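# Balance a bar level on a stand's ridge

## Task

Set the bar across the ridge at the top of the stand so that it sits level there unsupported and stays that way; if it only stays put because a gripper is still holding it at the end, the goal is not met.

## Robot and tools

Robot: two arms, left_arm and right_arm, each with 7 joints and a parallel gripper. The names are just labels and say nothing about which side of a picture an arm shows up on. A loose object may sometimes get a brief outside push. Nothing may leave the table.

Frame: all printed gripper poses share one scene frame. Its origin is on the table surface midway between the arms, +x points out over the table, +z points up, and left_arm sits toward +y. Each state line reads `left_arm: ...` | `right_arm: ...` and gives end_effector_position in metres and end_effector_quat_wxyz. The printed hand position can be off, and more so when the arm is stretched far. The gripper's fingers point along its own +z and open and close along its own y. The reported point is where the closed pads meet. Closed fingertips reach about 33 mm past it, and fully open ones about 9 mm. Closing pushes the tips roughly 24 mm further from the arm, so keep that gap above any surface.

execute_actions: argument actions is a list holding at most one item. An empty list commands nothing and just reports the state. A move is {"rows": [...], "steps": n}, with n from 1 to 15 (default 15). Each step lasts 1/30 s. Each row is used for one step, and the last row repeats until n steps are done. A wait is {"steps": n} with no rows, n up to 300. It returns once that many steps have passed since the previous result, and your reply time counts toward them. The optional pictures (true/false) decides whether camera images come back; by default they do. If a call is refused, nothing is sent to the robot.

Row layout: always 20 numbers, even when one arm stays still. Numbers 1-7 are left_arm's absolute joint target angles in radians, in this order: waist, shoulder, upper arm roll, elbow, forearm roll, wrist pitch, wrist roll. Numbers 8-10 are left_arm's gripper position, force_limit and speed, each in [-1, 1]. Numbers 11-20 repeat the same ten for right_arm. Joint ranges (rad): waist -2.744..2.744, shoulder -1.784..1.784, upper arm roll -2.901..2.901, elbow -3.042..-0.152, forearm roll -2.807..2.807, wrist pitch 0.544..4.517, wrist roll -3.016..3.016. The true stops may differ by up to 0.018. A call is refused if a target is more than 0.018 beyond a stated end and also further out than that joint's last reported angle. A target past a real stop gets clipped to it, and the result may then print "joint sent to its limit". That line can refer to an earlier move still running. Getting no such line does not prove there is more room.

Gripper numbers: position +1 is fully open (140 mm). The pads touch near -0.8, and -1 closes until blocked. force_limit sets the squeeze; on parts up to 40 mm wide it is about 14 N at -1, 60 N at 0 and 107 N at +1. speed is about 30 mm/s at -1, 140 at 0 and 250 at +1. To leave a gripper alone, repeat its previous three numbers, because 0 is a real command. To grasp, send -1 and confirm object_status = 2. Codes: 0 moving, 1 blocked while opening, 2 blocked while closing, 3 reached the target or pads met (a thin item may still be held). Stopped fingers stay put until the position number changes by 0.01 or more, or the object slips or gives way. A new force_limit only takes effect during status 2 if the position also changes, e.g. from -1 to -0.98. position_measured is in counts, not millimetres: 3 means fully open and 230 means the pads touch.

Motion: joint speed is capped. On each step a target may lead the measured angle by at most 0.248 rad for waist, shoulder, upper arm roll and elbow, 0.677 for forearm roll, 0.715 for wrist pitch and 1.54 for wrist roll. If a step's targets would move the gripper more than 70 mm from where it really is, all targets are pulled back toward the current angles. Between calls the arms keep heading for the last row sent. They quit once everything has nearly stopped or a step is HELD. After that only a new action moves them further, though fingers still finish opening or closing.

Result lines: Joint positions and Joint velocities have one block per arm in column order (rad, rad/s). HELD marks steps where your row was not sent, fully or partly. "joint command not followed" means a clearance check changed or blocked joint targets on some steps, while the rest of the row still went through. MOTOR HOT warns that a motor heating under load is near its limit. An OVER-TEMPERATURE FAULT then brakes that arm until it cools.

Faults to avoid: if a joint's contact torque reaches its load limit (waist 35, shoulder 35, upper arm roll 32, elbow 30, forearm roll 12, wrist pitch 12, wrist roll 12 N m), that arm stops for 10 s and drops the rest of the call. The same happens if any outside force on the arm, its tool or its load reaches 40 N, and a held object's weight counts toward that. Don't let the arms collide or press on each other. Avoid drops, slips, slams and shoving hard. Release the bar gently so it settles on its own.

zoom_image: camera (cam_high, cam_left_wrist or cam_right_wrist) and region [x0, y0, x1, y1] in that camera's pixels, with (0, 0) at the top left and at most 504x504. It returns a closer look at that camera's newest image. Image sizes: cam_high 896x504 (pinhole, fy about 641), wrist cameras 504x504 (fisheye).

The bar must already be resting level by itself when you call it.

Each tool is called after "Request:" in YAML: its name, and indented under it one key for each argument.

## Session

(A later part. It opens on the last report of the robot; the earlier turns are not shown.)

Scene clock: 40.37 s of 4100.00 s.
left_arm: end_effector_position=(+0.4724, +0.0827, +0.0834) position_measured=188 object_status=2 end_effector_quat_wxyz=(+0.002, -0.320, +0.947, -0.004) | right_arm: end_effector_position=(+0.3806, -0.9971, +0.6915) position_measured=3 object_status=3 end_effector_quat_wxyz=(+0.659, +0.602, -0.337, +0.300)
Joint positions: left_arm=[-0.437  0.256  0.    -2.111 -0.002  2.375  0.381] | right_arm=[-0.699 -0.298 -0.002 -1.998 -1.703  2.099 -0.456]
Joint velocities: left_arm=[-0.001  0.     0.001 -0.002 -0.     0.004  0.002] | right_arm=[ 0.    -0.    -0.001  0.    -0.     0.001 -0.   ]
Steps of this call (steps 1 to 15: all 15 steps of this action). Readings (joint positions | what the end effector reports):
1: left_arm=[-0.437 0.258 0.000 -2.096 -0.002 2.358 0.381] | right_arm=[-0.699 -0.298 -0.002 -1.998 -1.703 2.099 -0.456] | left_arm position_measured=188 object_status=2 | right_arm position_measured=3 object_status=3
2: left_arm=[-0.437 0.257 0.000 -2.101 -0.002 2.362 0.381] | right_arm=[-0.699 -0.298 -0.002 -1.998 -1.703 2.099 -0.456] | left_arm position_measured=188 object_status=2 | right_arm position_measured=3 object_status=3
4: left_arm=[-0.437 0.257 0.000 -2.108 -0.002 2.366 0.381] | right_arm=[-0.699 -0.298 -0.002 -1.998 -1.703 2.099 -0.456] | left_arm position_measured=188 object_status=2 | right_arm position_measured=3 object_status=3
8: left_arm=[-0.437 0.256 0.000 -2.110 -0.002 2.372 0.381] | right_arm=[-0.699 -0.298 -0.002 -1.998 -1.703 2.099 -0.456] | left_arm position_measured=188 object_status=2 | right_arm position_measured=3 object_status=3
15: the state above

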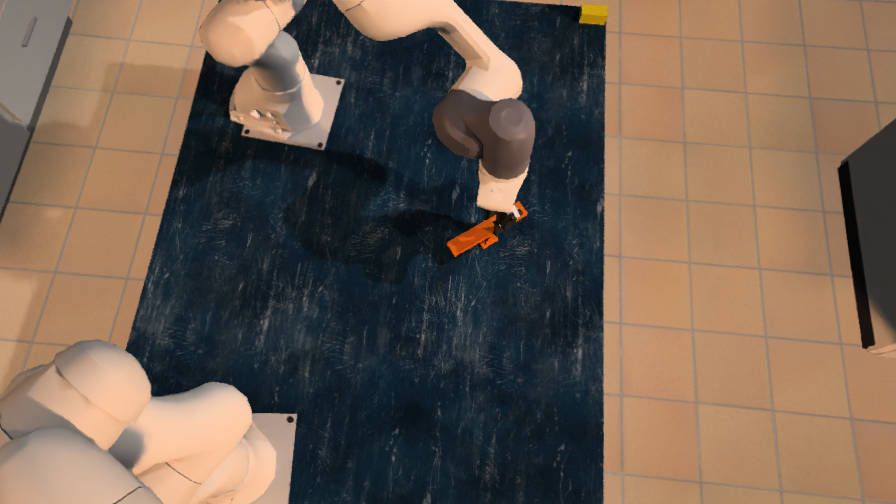

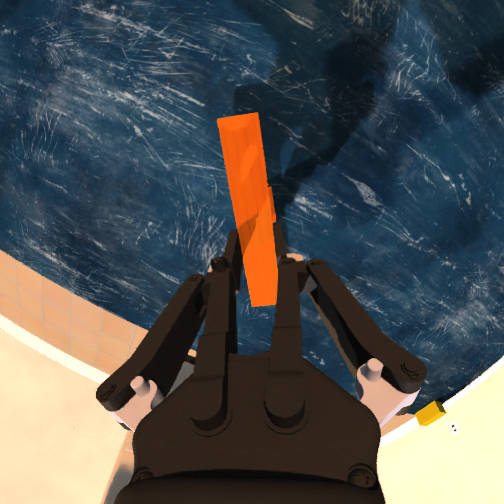

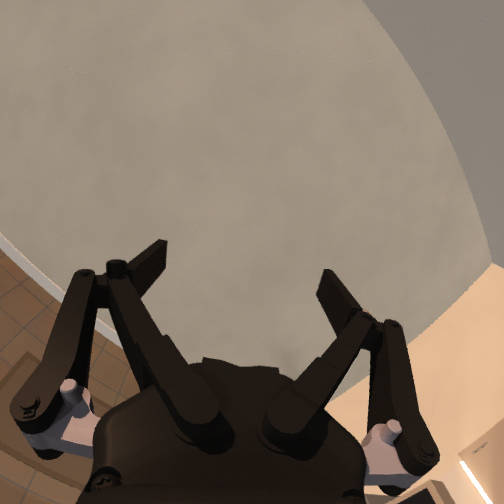

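Contact. Test.

Request:
execute_actions:
  actions:
    - {"rows":[[-0.437,0.256,0,-2.111,0,2.375,0.381,-0.4,0.5,-1,-0.7,-0.3,0,-2.0,-1.7,2.1,-0.456,1,0,0]],"steps":8}
  pictures: false

Request:
execute_actions:
  actions:
    - {"rows":[[-0.437,0.256,0,-2.111,0,2.375,0.381,-1,0.5,0,-0.7,-0.3,0,-2.0,-1.7,2.1,-0.456,1,0,0]],"steps":10}

Request:
zoom_image:
  camera: "cam_left_wrist"
  region: [130,80,380,330]

Scene clock: 49.63 s of 4100.00 s.
left_arm: end_effector_position=(+0.4726, +0.0826, +0.0835) position_measured=179 object_status=0 end_effector_quat_wxyz=(+0.003, -0.320, +0.947, -0.004) | right_arm: end_effector_position=(+0.3806, -0.9971, +0.6915) position_measured=3 object_status=3 end_effector_quat_wxyz=(+0.659, +0.602, -0.337, +0.300)
Joint positions: left_arm=[-0.437  0.256  0.    -2.111 -0.002  2.376  0.382] | right_arm=[-0.699 -0.298 -0.002 -1.998 -1.703  2.099 -0.456]
Joint velocities: left_arm=[-0.     0.001 -0.    -0.    -0.     0.     0.002] | right_arm=[-0.001  0.     0.     0.001 -0.     0.001  0.001]
Steps of this call (steps 1 to 15: the robot went on to your last target; steps 16 to 90: nothing new was sent; then 6.00 s passed at rest; steps 91 to 98: all 8 steps of this action). Readings (joint positions | what the end effector reports):
91: left_arm=[-0.437 0.256 0.000 -2.111 -0.002 2.376 0.382] | right_arm=[-0.699 -0.298 -0.002 -1.998 -1.703 2.099 -0.456] | left_arm position_measured=188 object_status=0 | right_arm position_measured=3 object_status=3
92: left_arm=[-0.437 0.256 0.000 -2.111 -0.002 2.376 0.382] | right_arm=[-0.699 -0.298 -0.002 -1.998 -1.703 2.099 -0.456] | left_arm position_measured=188 object_status=0 | right_arm position_measured=3 object_status=3
94: left_arm=[-0.437 0.256 0.000 -2.111 -0.002 2.376 0.382] | right_arm=[-0.699 -0.298 -0.002 -1.998 -1.703 2.099 -0.456] | left_arm position_measured=184 object_status=0 | right_arm position_measured=3 object_status=3
98: the state above

Scene clock: 49.97 s of 4100.00 s.
left_arm: end_effector_position=(+0.4727, +0.0825, +0.0838) position_measured=188 object_status=0 end_effector_quat_wxyz=(+0.003, -0.320, +0.947, -0.004) | right_arm: end_effector_position=(+0.3806, -0.9971, +0.6915) position_measured=3 object_status=3 end_effector_quat_wxyz=(+0.659, +0.602, -0.337, +0.300)
Joint positions: left_arm=[-0.437  0.255  0.    -2.111 -0.002  2.376  0.382] | right_arm=[-0.699 -0.298 -0.002 -1.998 -1.703  2.099 -0.456]
Joint velocities: left_arm=[-0.001  0.001  0.001 -0.002 -0.001  0.    -0.003] | right_arm=[ 0.     0.001  0.001 -0.    -0.001 -0.001  0.001]
Steps of this call (steps 1 to 10: all 10 steps of this action). Readings (joint positions | what the end effector reports):
1: left_arm=[-0.437 0.256 0.000 -2.111 -0.002 2.376 0.382] | right_arm=[-0.699 -0.298 -0.002 -1.998 -1.703 2.099 -0.456] | left_arm position_measured=179 object_status=0 | right_arm position_measured=3 object_status=3
2: left_arm=[-0.437 0.255 0.000 -2.111 -0.002 2.376 0.382] | right_arm=[-0.699 -0.298 -0.002 -1.998 -1.703 2.099 -0.456] | left_arm position_measured=184 object_status=0 | right_arm position_measured=3 object_status=3
4: left_arm=[-0.437 0.255 0.000 -2.111 -0.002 2.376 0.382] | right_arm=[-0.699 -0.298 -0.002 -1.998 -1.703 2.099 -0.456] | left_arm position_measured=188 object_status=0 | right_arm position_measured=3 object_status=3
8: left_arm=[-0.437 0.255 0.000 -2.111 -0.002 2.376 0.382] | right_arm=[-0.699 -0.298 -0.002 -1.998 -1.703 2.099 -0.456] | left_arm position_measured=188 object_status=0 | right_arm position_measured=3 object_status=3
10: the state above

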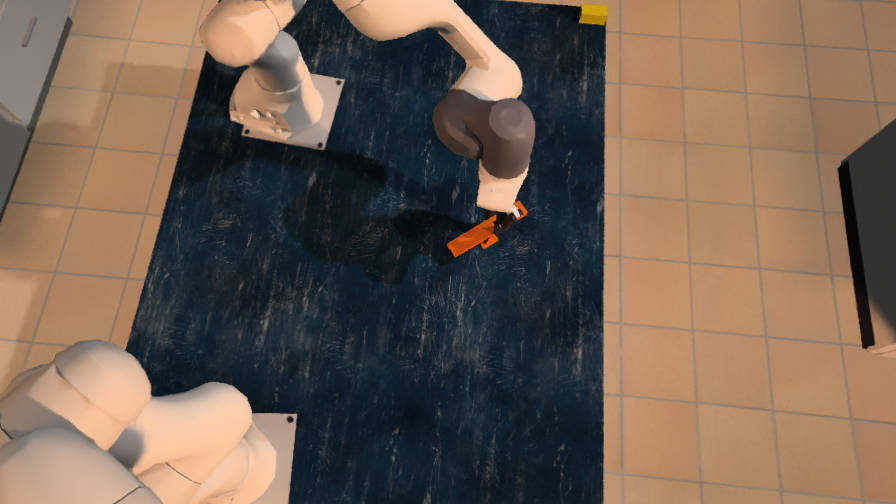

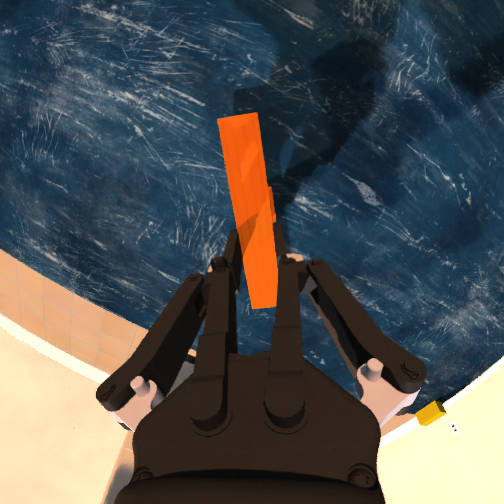

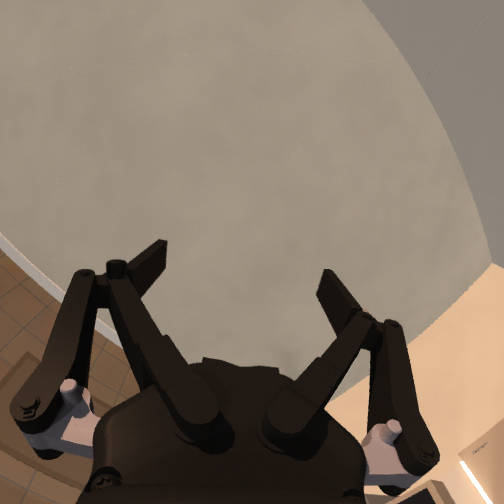

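Region (130, 80, 380, 330) of cam_left_wrist's 504x504 image, scaled by 2.016, with more detail than that image has.

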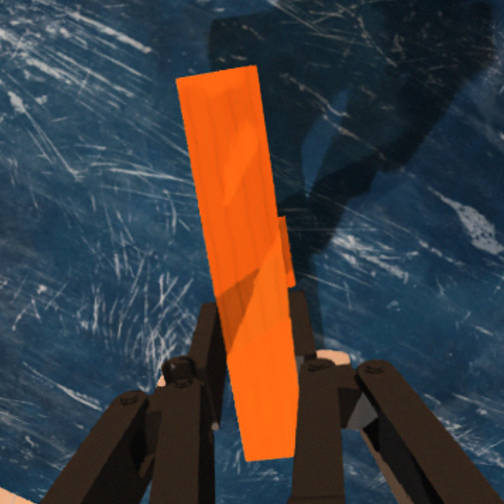

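Far end dipped slowly; shift back 6 mm.

Request:
execute_actions:
  actions:
    - {"rows":[[-0.424,0.254,0,-2.111,0,2.375,0.39,-1,0.5,0,-0.7,-0.3,0,-2.0,-1.7,2.1,-0.456,1,0,0]]}
  pictures: false

Request:
execute_actions:
  actions:
    - {"rows":[[-0.424,0.254,0,-2.111,0,2.375,0.39,-0.4,0.5,-1,-0.7,-0.3,0,-2.0,-1.7,2.1,-0.456,1,0,0]],"steps":13}
  pictures: false

Request:
execute_actions:
  actions:
    - {"rows":[[-0.424,0.254,0,-2.111,0,2.375,0.39,-1,0.5,0,-0.7,-0.3,0,-2.0,-1.7,2.1,-0.456,1,0,0]],"steps":10}

Request:
zoom_image:
  camera: "cam_left_wrist"
  region: [130,80,380,330]

Scene clock: 55.90 s of 4100.00 s.
left_arm: end_effector_position=(+0.4756, +0.0875, +0.0838) position_measured=188 object_status=2 end_effector_quat_wxyz=(+0.003, -0.323, +0.946, -0.004) | right_arm: end_effector_position=(+0.3806, -0.9970, +0.6915) position_measured=3 object_status=3 end_effector_quat_wxyz=(+0.659, +0.602, -0.337, +0.300)
Joint positions: left_arm=[-0.426  0.255 -0.    -2.111 -0.002  2.376  0.386] | right_arm=[-0.699 -0.298 -0.002 -1.998 -1.703  2.099 -0.456]
Joint velocities: left_arm=[-0.     0.     0.001  0.    -0.001  0.     0.002] | right_arm=[ 0.001  0.001  0.001  0.001 -0.     0.    -0.002]
Steps of this call (steps 1 to 15: the robot went on to your last target; steps 16 to 90: nothing new was sent; then 2.43 s passed at rest; steps 91 to 105: all 15 steps of this action). Readings (joint positions | what the end effector reports):
91: left_arm=[-0.435 0.255 -0.001 -2.111 -0.002 2.376 0.382] | right_arm=[-0.699 -0.298 -0.002 -1.998 -1.703 2.099 -0.456] | left_arm position_measured=188 object_status=2 | right_arm position_measured=3 object_status=3
92: left_arm=[-0.433 0.255 -0.001 -2.111 -0.002 2.376 0.383] | right_arm=[-0.699 -0.298 -0.002 -1.998 -1.703 2.099 -0.456] | left_arm position_measured=188 object_status=2 | right_arm position_measured=3 object_status=3
94: left_arm=[-0.429 0.255 -0.001 -2.111 -0.002 2.376 0.383] | right_arm=[-0.699 -0.298 -0.002 -1.998 -1.703 2.099 -0.456] | left_arm position_measured=188 object_status=2 | right_arm position_measured=3 object_status=3
98: left_arm=[-0.426 0.255 -0.000 -2.111 -0.002 2.376 0.384] | right_arm=[-0.699 -0.298 -0.002 -1.998 -1.703 2.099 -0.456] | left_arm position_measured=188 object_status=2 | right_arm position_measured=3 object_status=3
105: the state above

Scene clock: 56.33 s of 4100.00 s.
left_arm: end_effector_position=(+0.4756, +0.0875, +0.0838) position_measured=179 object_status=0 end_effector_quat_wxyz=(+0.003, -0.323, +0.946, -0.004) | right_arm: end_effector_position=(+0.3806, -0.9970, +0.6915) position_measured=3 object_status=3 end_effector_quat_wxyz=(+0.659, +0.602, -0.337, +0.300)
Joint positions: left_arm=[-0.426  0.255 -0.    -2.111 -0.002  2.376  0.386] | right_arm=[-0.699 -0.298 -0.002 -1.998 -1.703  2.099 -0.456]
Joint velocities: left_arm=[-0.     0.001 -0.001  0.    -0.001  0.     0.002] | right_arm=[-0.002  0.001 -0.     0.001 -0.001 -0.    -0.001]
Steps of this call (steps 1 to 13: all 13 steps of this action). Readings (joint positions | what the end effector reports):
1: left_arm=[-0.426 0.255 -0.000 -2.111 -0.002 2.376 0.386] | right_arm=[-0.699 -0.298 -0.002 -1.998 -1.703 2.099 -0.456] | left_arm position_measured=188 object_status=0 | right_arm position_measured=3 object_status=3
2: left_arm=[-0.426 0.255 -0.000 -2.111 -0.002 2.376 0.386] | right_arm=[-0.699 -0.298 -0.002 -1.998 -1.703 2.099 -0.456] | left_arm position_measured=188 object_status=0 | right_arm position_measured=3 object_status=3
4: left_arm=[-0.426 0.255 -0.000 -2.111 -0.002 2.376 0.386] | right_arm=[-0.699 -0.298 -0.002 -1.998 -1.703 2.099 -0.456] | left_arm position_measured=183 object_status=0 | right_arm position_measured=3 object_status=3
8: left_arm=[-0.426 0.255 -0.000 -2.111 -0.002 2.376 0.386] | right_arm=[-0.699 -0.298 -0.002 -1.998 -1.703 2.099 -0.456] | left_arm position_measured=179 object_status=0 | right_arm position_measured=3 object_status=3
13: the state above

Scene clock: 56.67 s of 4100.00 s.
left_arm: end_effector_position=(+0.4759, +0.0874, +0.0843) position_measured=188 object_status=0 end_effector_quat_wxyz=(+0.003, -0.323, +0.946, -0.004) | right_arm: end_effector_position=(+0.3806, -0.9970, +0.6915) position_measured=3 object_status=3 end_effector_quat_wxyz=(+0.659, +0.602, -0.337, +0.300)
Joint positions: left_arm=[-0.426  0.254 -0.    -2.111 -0.002  2.376  0.386] | right_arm=[-0.699 -0.298 -0.002 -1.998 -1.703  2.099 -0.456]
Joint velocities: left_arm=[ 0.001  0.001  0.001  0.002  0.    -0.001  0.   ] | right_arm=[-0.001 -0.001 -0.     0.001 -0.001 -0.001  0.001]
Steps of this call (steps 1 to 10: all 10 steps of this action). Readings (joint positions | what the end effector reports):
1: left_arm=[-0.426 0.255 -0.000 -2.111 -0.002 2.376 0.386] | right_arm=[-0.699 -0.298 -0.002 -1.998 -1.703 2.099 -0.456] | left_arm position_measured=179 object_status=0 | right_arm position_measured=3 object_status=3
2: left_arm=[-0.426 0.254 -0.000 -2.111 -0.002 2.376 0.386] | right_arm=[-0.699 -0.298 -0.002 -1.998 -1.703 2.099 -0.456] | left_arm position_measured=184 object_status=0 | right_arm position_measured=3 object_status=3
4: left_arm=[-0.426 0.254 -0.000 -2.111 -0.002 2.376 0.386] | right_arm=[-0.699 -0.298 -0.002 -1.998 -1.703 2.099 -0.456] | left_arm position_measured=188 object_status=0 | right_arm position_measured=3 object_status=3
8: left_arm=[-0.426 0.254 -0.000 -2.111 -0.002 2.376 0.386] | right_arm=[-0.699 -0.298 -0.002 -1.998 -1.703 2.099 -0.456] | left_arm position_measured=188 object_status=0 | right_arm position_measured=3 object_status=3
10: the state above

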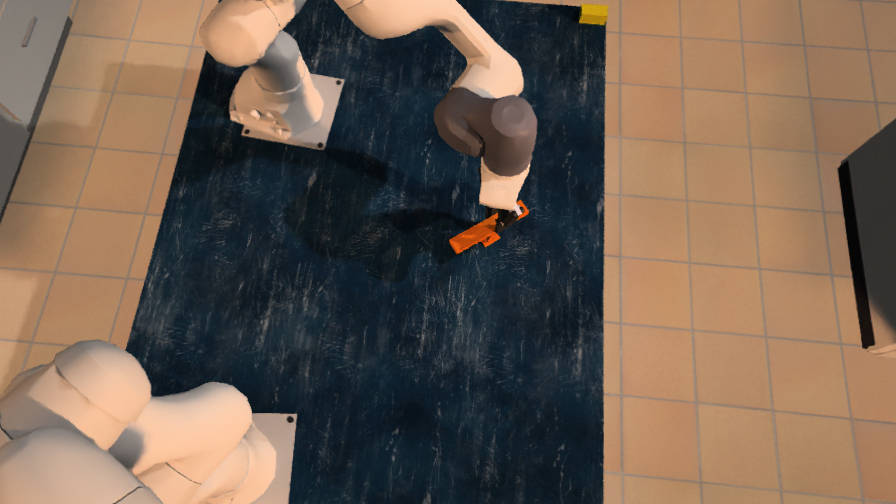

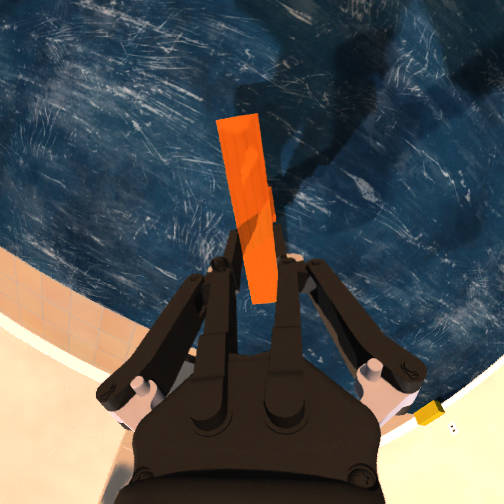

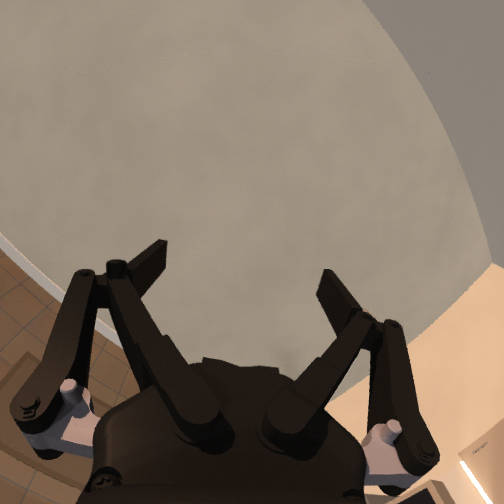

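Region (130, 80, 380, 330) of cam_left_wrist's 504x504 image, scaled by 2.016, with more detail than that image has.

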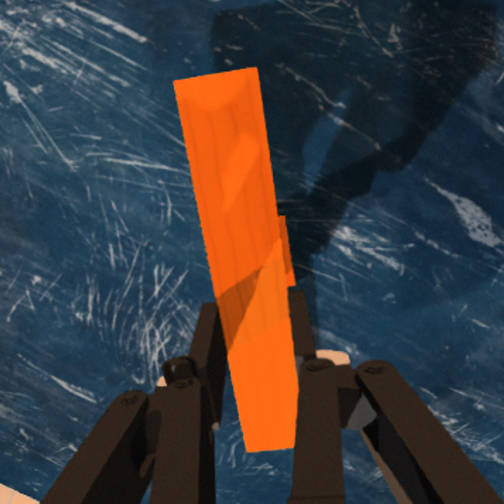

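Request:
execute_actions:
  actions:
    - {"rows":[[-0.426,0.254,0,-2.111,0,2.375,0.386,-0.4,0.5,-1,-0.7,-0.3,0,-2.0,-1.7,2.1,-0.456,1,0,0]],"steps":9}
  pictures: false

Request:
execute_actions:
  actions:
    - {"rows":[[-0.426,0.254,0,-2.111,0,2.375,0.386,-1,0.5,0,-0.7,-0.3,0,-2.0,-1.7,2.1,-0.456,1,0,0]],"steps":10}

Request:
zoom_image:
  camera: "cam_left_wrist"
  region: [130,80,380,330]

Scene clock: 61.23 s of 4100.00 s.
left_arm: end_effector_position=(+0.4759, +0.0875, +0.0843) position_measured=179 object_status=0 end_effector_quat_wxyz=(+0.003, -0.323, +0.946, -0.004) | right_arm: end_effector_position=(+0.3806, -0.9970, +0.6915) position_measured=3 object_status=3 end_effector_quat_wxyz=(+0.659, +0.602, -0.337, +0.300)
Joint positions: left_arm=[-0.426  0.254 -0.    -2.111 -0.002  2.376  0.387] | right_arm=[-0.699 -0.298 -0.002 -1.998 -1.703  2.099 -0.456]
Joint velocities: left_arm=[ 0.    -0.    -0.    -0.001 -0.     0.001 -0.   ] | right_arm=[-0.001 -0.     0.    -0.001  0.     0.    -0.   ]
Steps of this call (steps 1 to 15: the robot went on to your last target; steps 16 to 90: nothing new was sent; then 1.27 s passed at rest; steps 91 to 99: all 9 steps of this action). Readings (joint positions | what the end effector reports):
91: left_arm=[-0.426 0.254 -0.000 -2.111 -0.002 2.376 0.387] | right_arm=[-0.699 -0.298 -0.002 -1.998 -1.703 2.099 -0.456] | left_arm position_measured=188 object_status=0 | right_arm position_measured=3 object_status=3
92: left_arm=[-0.426 0.254 -0.000 -2.111 -0.002 2.376 0.387] | right_arm=[-0.699 -0.298 -0.002 -1.998 -1.703 2.099 -0.456] | left_arm position_measured=188 object_status=0 | right_arm position_measured=3 object_status=3
94: left_arm=[-0.426 0.254 -0.000 -2.111 -0.002 2.376 0.387] | right_arm=[-0.699 -0.298 -0.002 -1.998 -1.703 2.099 -0.456] | left_arm position_measured=184 object_status=0 | right_arm position_measured=3 object_status=3
98: left_arm=[-0.426 0.254 -0.000 -2.111 -0.002 2.376 0.387] | right_arm=[-0.699 -0.298 -0.002 -1.998 -1.703 2.099 -0.456] | left_arm position_measured=179 object_status=0 | right_arm position_measured=3 object_status=3
99: the state above

Scene clock: 61.57 s of 4100.00 s.
left_arm: end_effector_position=(+0.4760, +0.0874, +0.0848) position_measured=188 object_status=0 end_effector_quat_wxyz=(+0.003, -0.323, +0.946, -0.005) | right_arm: end_effector_position=(+0.3806, -0.9970, +0.6915) position_measured=3 object_status=3 end_effector_quat_wxyz=(+0.659, +0.602, -0.337, +0.300)
Joint positions: left_arm=[-0.426  0.253 -0.    -2.111 -0.002  2.376  0.387] | right_arm=[-0.699 -0.298 -0.002 -1.998 -1.703  2.099 -0.456]
Joint velocities: left_arm=[-0.    -0.001 -0.001  0.    -0.001 -0.    -0.001] | right_arm=[ 0.     0.    -0.001 -0.001  0.     0.     0.002]
Steps of this call (steps 1 to 10: all 10 steps of this action). Readings (joint positions | what the end effector reports):
1: left_arm=[-0.426 0.254 -0.000 -2.111 -0.002 2.376 0.387] | right_arm=[-0.699 -0.298 -0.002 -1.998 -1.703 2.099 -0.456] | left_arm position_measured=179 object_status=0 | right_arm position_measured=3 object_status=3
2: left_arm=[-0.426 0.254 -0.000 -2.111 -0.002 2.376 0.387] | right_arm=[-0.699 -0.298 -0.002 -1.998 -1.703 2.099 -0.456] | left_arm position_measured=184 object_status=0 | right_arm position_measured=3 object_status=3
4: left_arm=[-0.426 0.253 -0.000 -2.111 -0.002 2.376 0.387] | right_arm=[-0.699 -0.298 -0.002 -1.998 -1.703 2.099 -0.456] | left_arm position_measured=188 object_status=0 | right_arm position_measured=3 object_status=3
8: left_arm=[-0.426 0.253 -0.000 -2.111 -0.002 2.376 0.387] | right_arm=[-0.699 -0.298 -0.002 -1.998 -1.703 2.099 -0.456] | left_arm position_measured=188 object_status=0 | right_arm position_measured=3 object_status=3
10: the state above

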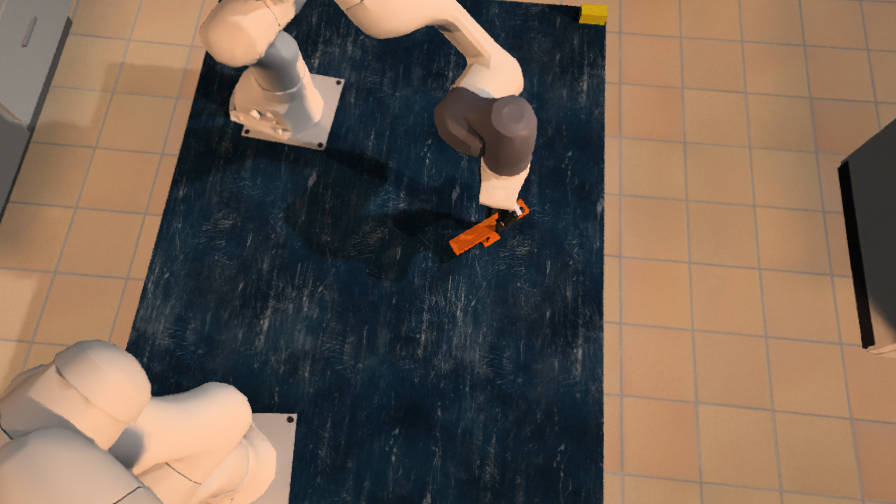

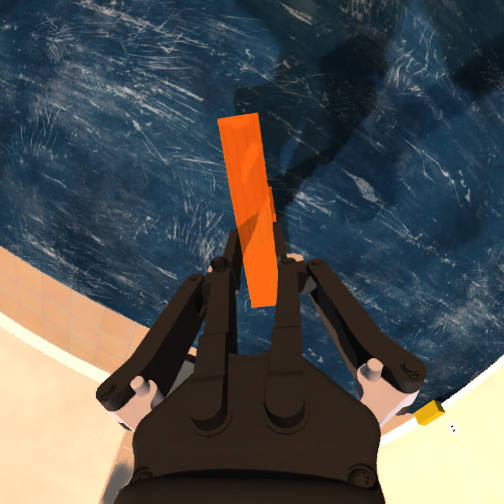

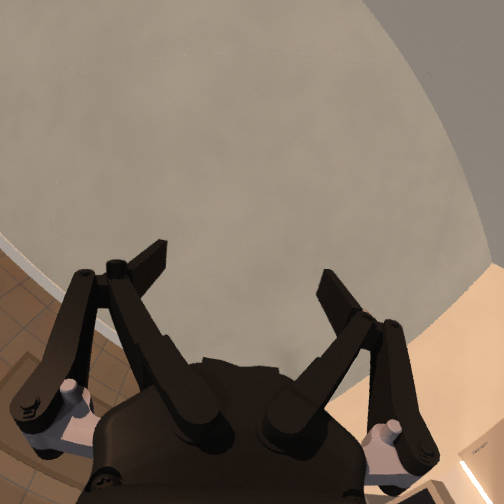

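Region (130, 80, 380, 330) of cam_left_wrist's 504x504 image, scaled by 2.016, with more detail than that image has.

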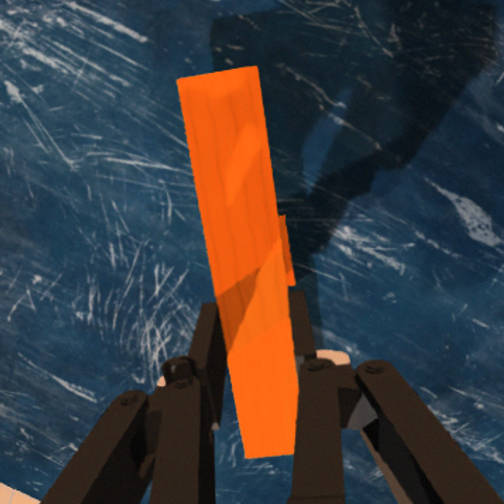

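Restores from both sides: stable.

Request:
execute_actions:
  actions:
    - {"rows":[[-0.426,0.254,0,-2.111,0,2.375,0.386,0.5,0.5,-0.5,-0.7,-0.3,0,-2.0,-1.7,2.1,-0.456,1,0,0]]}
  pictures: false

Request:
execute_actions:
  actions:
    - {"rows":[[-0.426,0.12,0,-2.03,0,2.15,0.386,0.5,0.5,-0.5,-0.7,-0.3,0,-2.0,-1.7,2.1,-0.456,1,0,0]]}
  pictures: false

Request:
execute_actions:
  actions:
    - {"steps":45}

Scene clock: 66.67 s of 4100.00 s.
left_arm: end_effector_position=(+0.4760, +0.0874, +0.0848) position_measured=125 object_status=0 end_effector_quat_wxyz=(+0.003, -0.323, +0.946, -0.005) | right_arm: end_effector_position=(+0.3806, -0.9970, +0.6914) position_measured=3 object_status=3 end_effector_quat_wxyz=(+0.659, +0.602, -0.337, +0.300)
Joint positions: left_arm=[-0.426  0.254 -0.    -2.111 -0.002  2.376  0.387] | right_arm=[-0.699 -0.298 -0.002 -1.998 -1.703  2.099 -0.456]
Joint velocities: left_arm=[-0.     0.001  0.    -0.002 -0.001 -0.    -0.   ] | right_arm=[-0.     0.001 -0.001  0.001  0.002 -0.001 -0.002]
Steps of this call (steps 1 to 15: the robot went on to your last target; steps 16 to 90: nothing new was sent; then 1.60 s passed at rest; steps 91 to 105: all 15 steps of this action). Readings (joint positions | what the end effector reports):
91: left_arm=[-0.426 0.254 -0.000 -2.111 -0.002 2.376 0.387] | right_arm=[-0.699 -0.298 -0.002 -1.998 -1.703 2.099 -0.456] | left_arm position_measured=188 object_status=0 | right_arm position_measured=3 object_status=3
92: left_arm=[-0.426 0.254 -0.000 -2.111 -0.002 2.376 0.387] | right_arm=[-0.699 -0.298 -0.002 -1.998 -1.703 2.099 -0.456] | left_arm position_measured=188 object_status=0 | right_arm position_measured=3 object_status=3
94: left_arm=[-0.426 0.254 -0.000 -2.111 -0.002 2.376 0.387] | right_arm=[-0.699 -0.298 -0.002 -1.998 -1.703 2.099 -0.456] | left_arm position_measured=176 object_status=0 | right_arm position_measured=3 object_status=3
98: left_arm=[-0.426 0.254 -0.000 -2.111 -0.002 2.376 0.387] | right_arm=[-0.699 -0.298 -0.002 -1.998 -1.703 2.099 -0.456] | left_arm position_measured=157 object_status=0 | right_arm position_measured=3 object_status=3
105: the state above

Scene clock: 67.17 s of 4100.00 s.
left_arm: end_effector_position=(+0.4779, +0.0862, +0.1805) position_measured=66 object_status=0 end_effector_quat_wxyz=(+0.006, -0.323, +0.946, -0.008) | right_arm: end_effector_position=(+0.3806, -0.9970, +0.6914) position_measured=3 object_status=3 end_effector_quat_wxyz=(+0.659, +0.602, -0.337, +0.300)
Joint positions: left_arm=[-0.426  0.119 -0.    -2.028 -0.002  2.168  0.387] | right_arm=[-0.699 -0.298 -0.002 -1.998 -1.703  2.099 -0.456]
Joint velocities: left_arm=[ 0.001  0.022 -0.    -0.011 -0.    -0.09  -0.001] | right_arm=[-0.     0.001  0.001  0.    -0.001 -0.    -0.   ]
Steps of this call (steps 1 to 15: all 15 steps of this action). Readings (joint positions | what the end effector reports):
1: left_arm=[-0.426 0.247 -0.000 -2.106 -0.002 2.350 0.387] | right_arm=[-0.699 -0.298 -0.002 -1.998 -1.703 2.099 -0.456] | left_arm position_measured=120 object_status=0 | right_arm position_measured=3 object_status=3
2: left_arm=[-0.426 0.227 -0.000 -2.095 -0.002 2.320 0.387] | right_arm=[-0.699 -0.298 -0.002 -1.998 -1.703 2.099 -0.456] | left_arm position_measured=116 object_status=0 | right_arm position_measured=3 object_status=3
4: left_arm=[-0.426 0.175 -0.000 -2.064 -0.002 2.268 0.387] | right_arm=[-0.699 -0.298 -0.002 -1.998 -1.703 2.099 -0.456] | left_arm position_measured=106 object_status=0 | right_arm position_measured=3 object_status=3
8: left_arm=[-0.426 0.113 -0.000 -2.027 -0.002 2.210 0.387] | right_arm=[-0.699 -0.298 -0.002 -1.998 -1.703 2.099 -0.456] | left_arm position_measured=88 object_status=0 | right_arm position_measured=3 object_status=3
15: the state above

Scene clock: 68.67 s of 4100.00 s.
left_arm: end_effector_position=(+0.4738, +0.0886, +0.1786) position_measured=66 object_status=3 end_effector_quat_wxyz=(+0.001, -0.323, +0.947, -0.003) | right_arm: end_effector_position=(+0.3806, -0.9970, +0.6914) position_measured=3 object_status=3 end_effector_quat_wxyz=(+0.659, +0.602, -0.337, +0.300)
Joint positions: left_arm=[-0.426  0.119 -0.    -2.028 -0.002  2.154  0.387] | right_arm=[-0.699 -0.298 -0.002 -1.998 -1.703  2.099 -0.456]
Joint velocities: left_arm=[-0.     0.002  0.001 -0.    -0.001 -0.    -0.   ] | right_arm=[ 0.001 -0.001  0.001 -0.001  0.001  0.     0.   ]
Steps of this call (steps 1 to 30: the robot went on to your last target; steps 31 to 45: nothing new was sent). Readings (joint positions | what the end effector reports):
1: left_arm=[-0.426 0.119 -0.000 -2.028 -0.002 2.165 0.387] | right_arm=[-0.699 -0.298 -0.002 -1.998 -1.703 2.099 -0.456] | left_arm position_measured=66 object_status=0 | right_arm position_measured=3 object_status=3
2: left_arm=[-0.426 0.119 -0.000 -2.028 -0.002 2.163 0.387] | right_arm=[-0.699 -0.298 -0.002 -1.998 -1.703 2.099 -0.456] | left_arm position_measured=66 object_status=0 | right_arm position_measured=3 object_status=3
4: left_arm=[-0.426 0.119 -0.000 -2.028 -0.002 2.160 0.387] | right_arm=[-0.699 -0.298 -0.002 -1.998 -1.703 2.099 -0.456] | left_arm position_measured=66 object_status=3 | right_arm position_measured=3 object_status=3
8: left_arm=[-0.426 0.119 -0.000 -2.028 -0.002 2.157 0.387] | right_arm=[-0.699 -0.298 -0.002 -1.998 -1.703 2.099 -0.456] | left_arm position_measured=66 object_status=3 | right_arm position_measured=3 object_status=3
45: the state above
All arms were judged still, so your last target was given up. Only a new action makes them travel on or press farther. Fingers that are still opening or closing keep moving.

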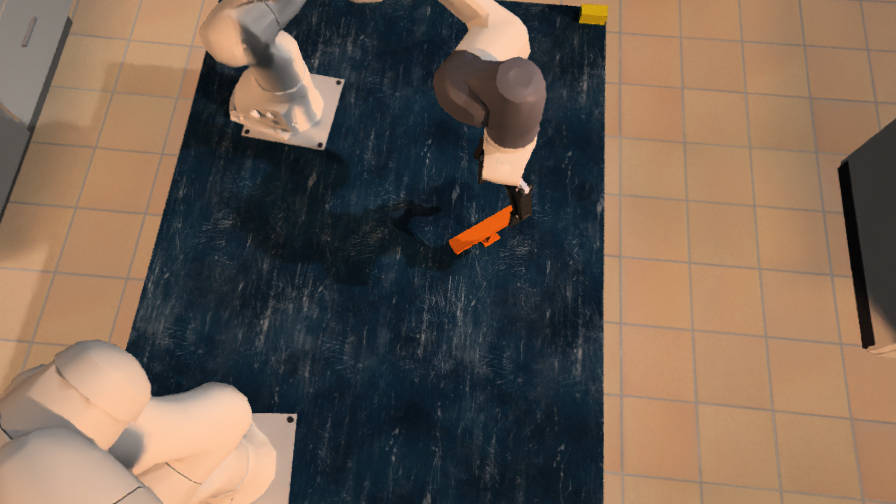

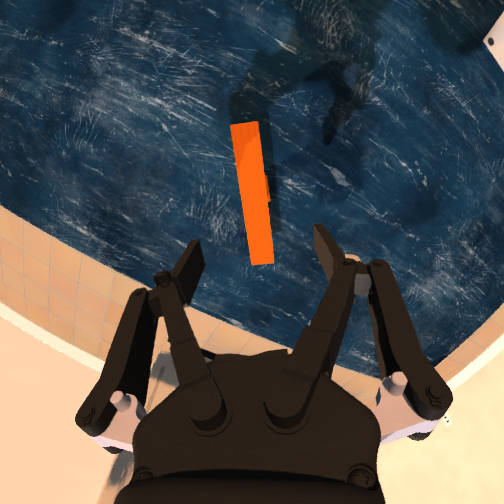

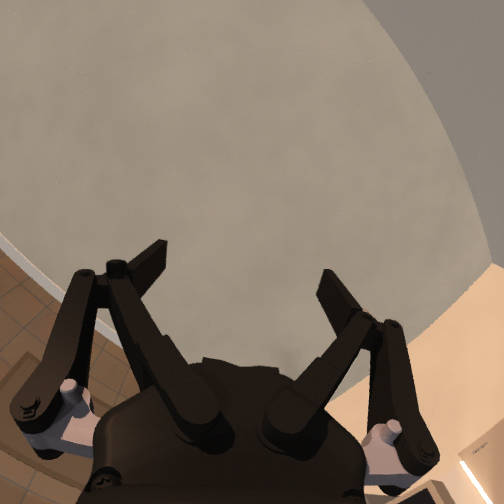

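Request:
finished_scene:
  scene: 2

The scene is finished: the task was done.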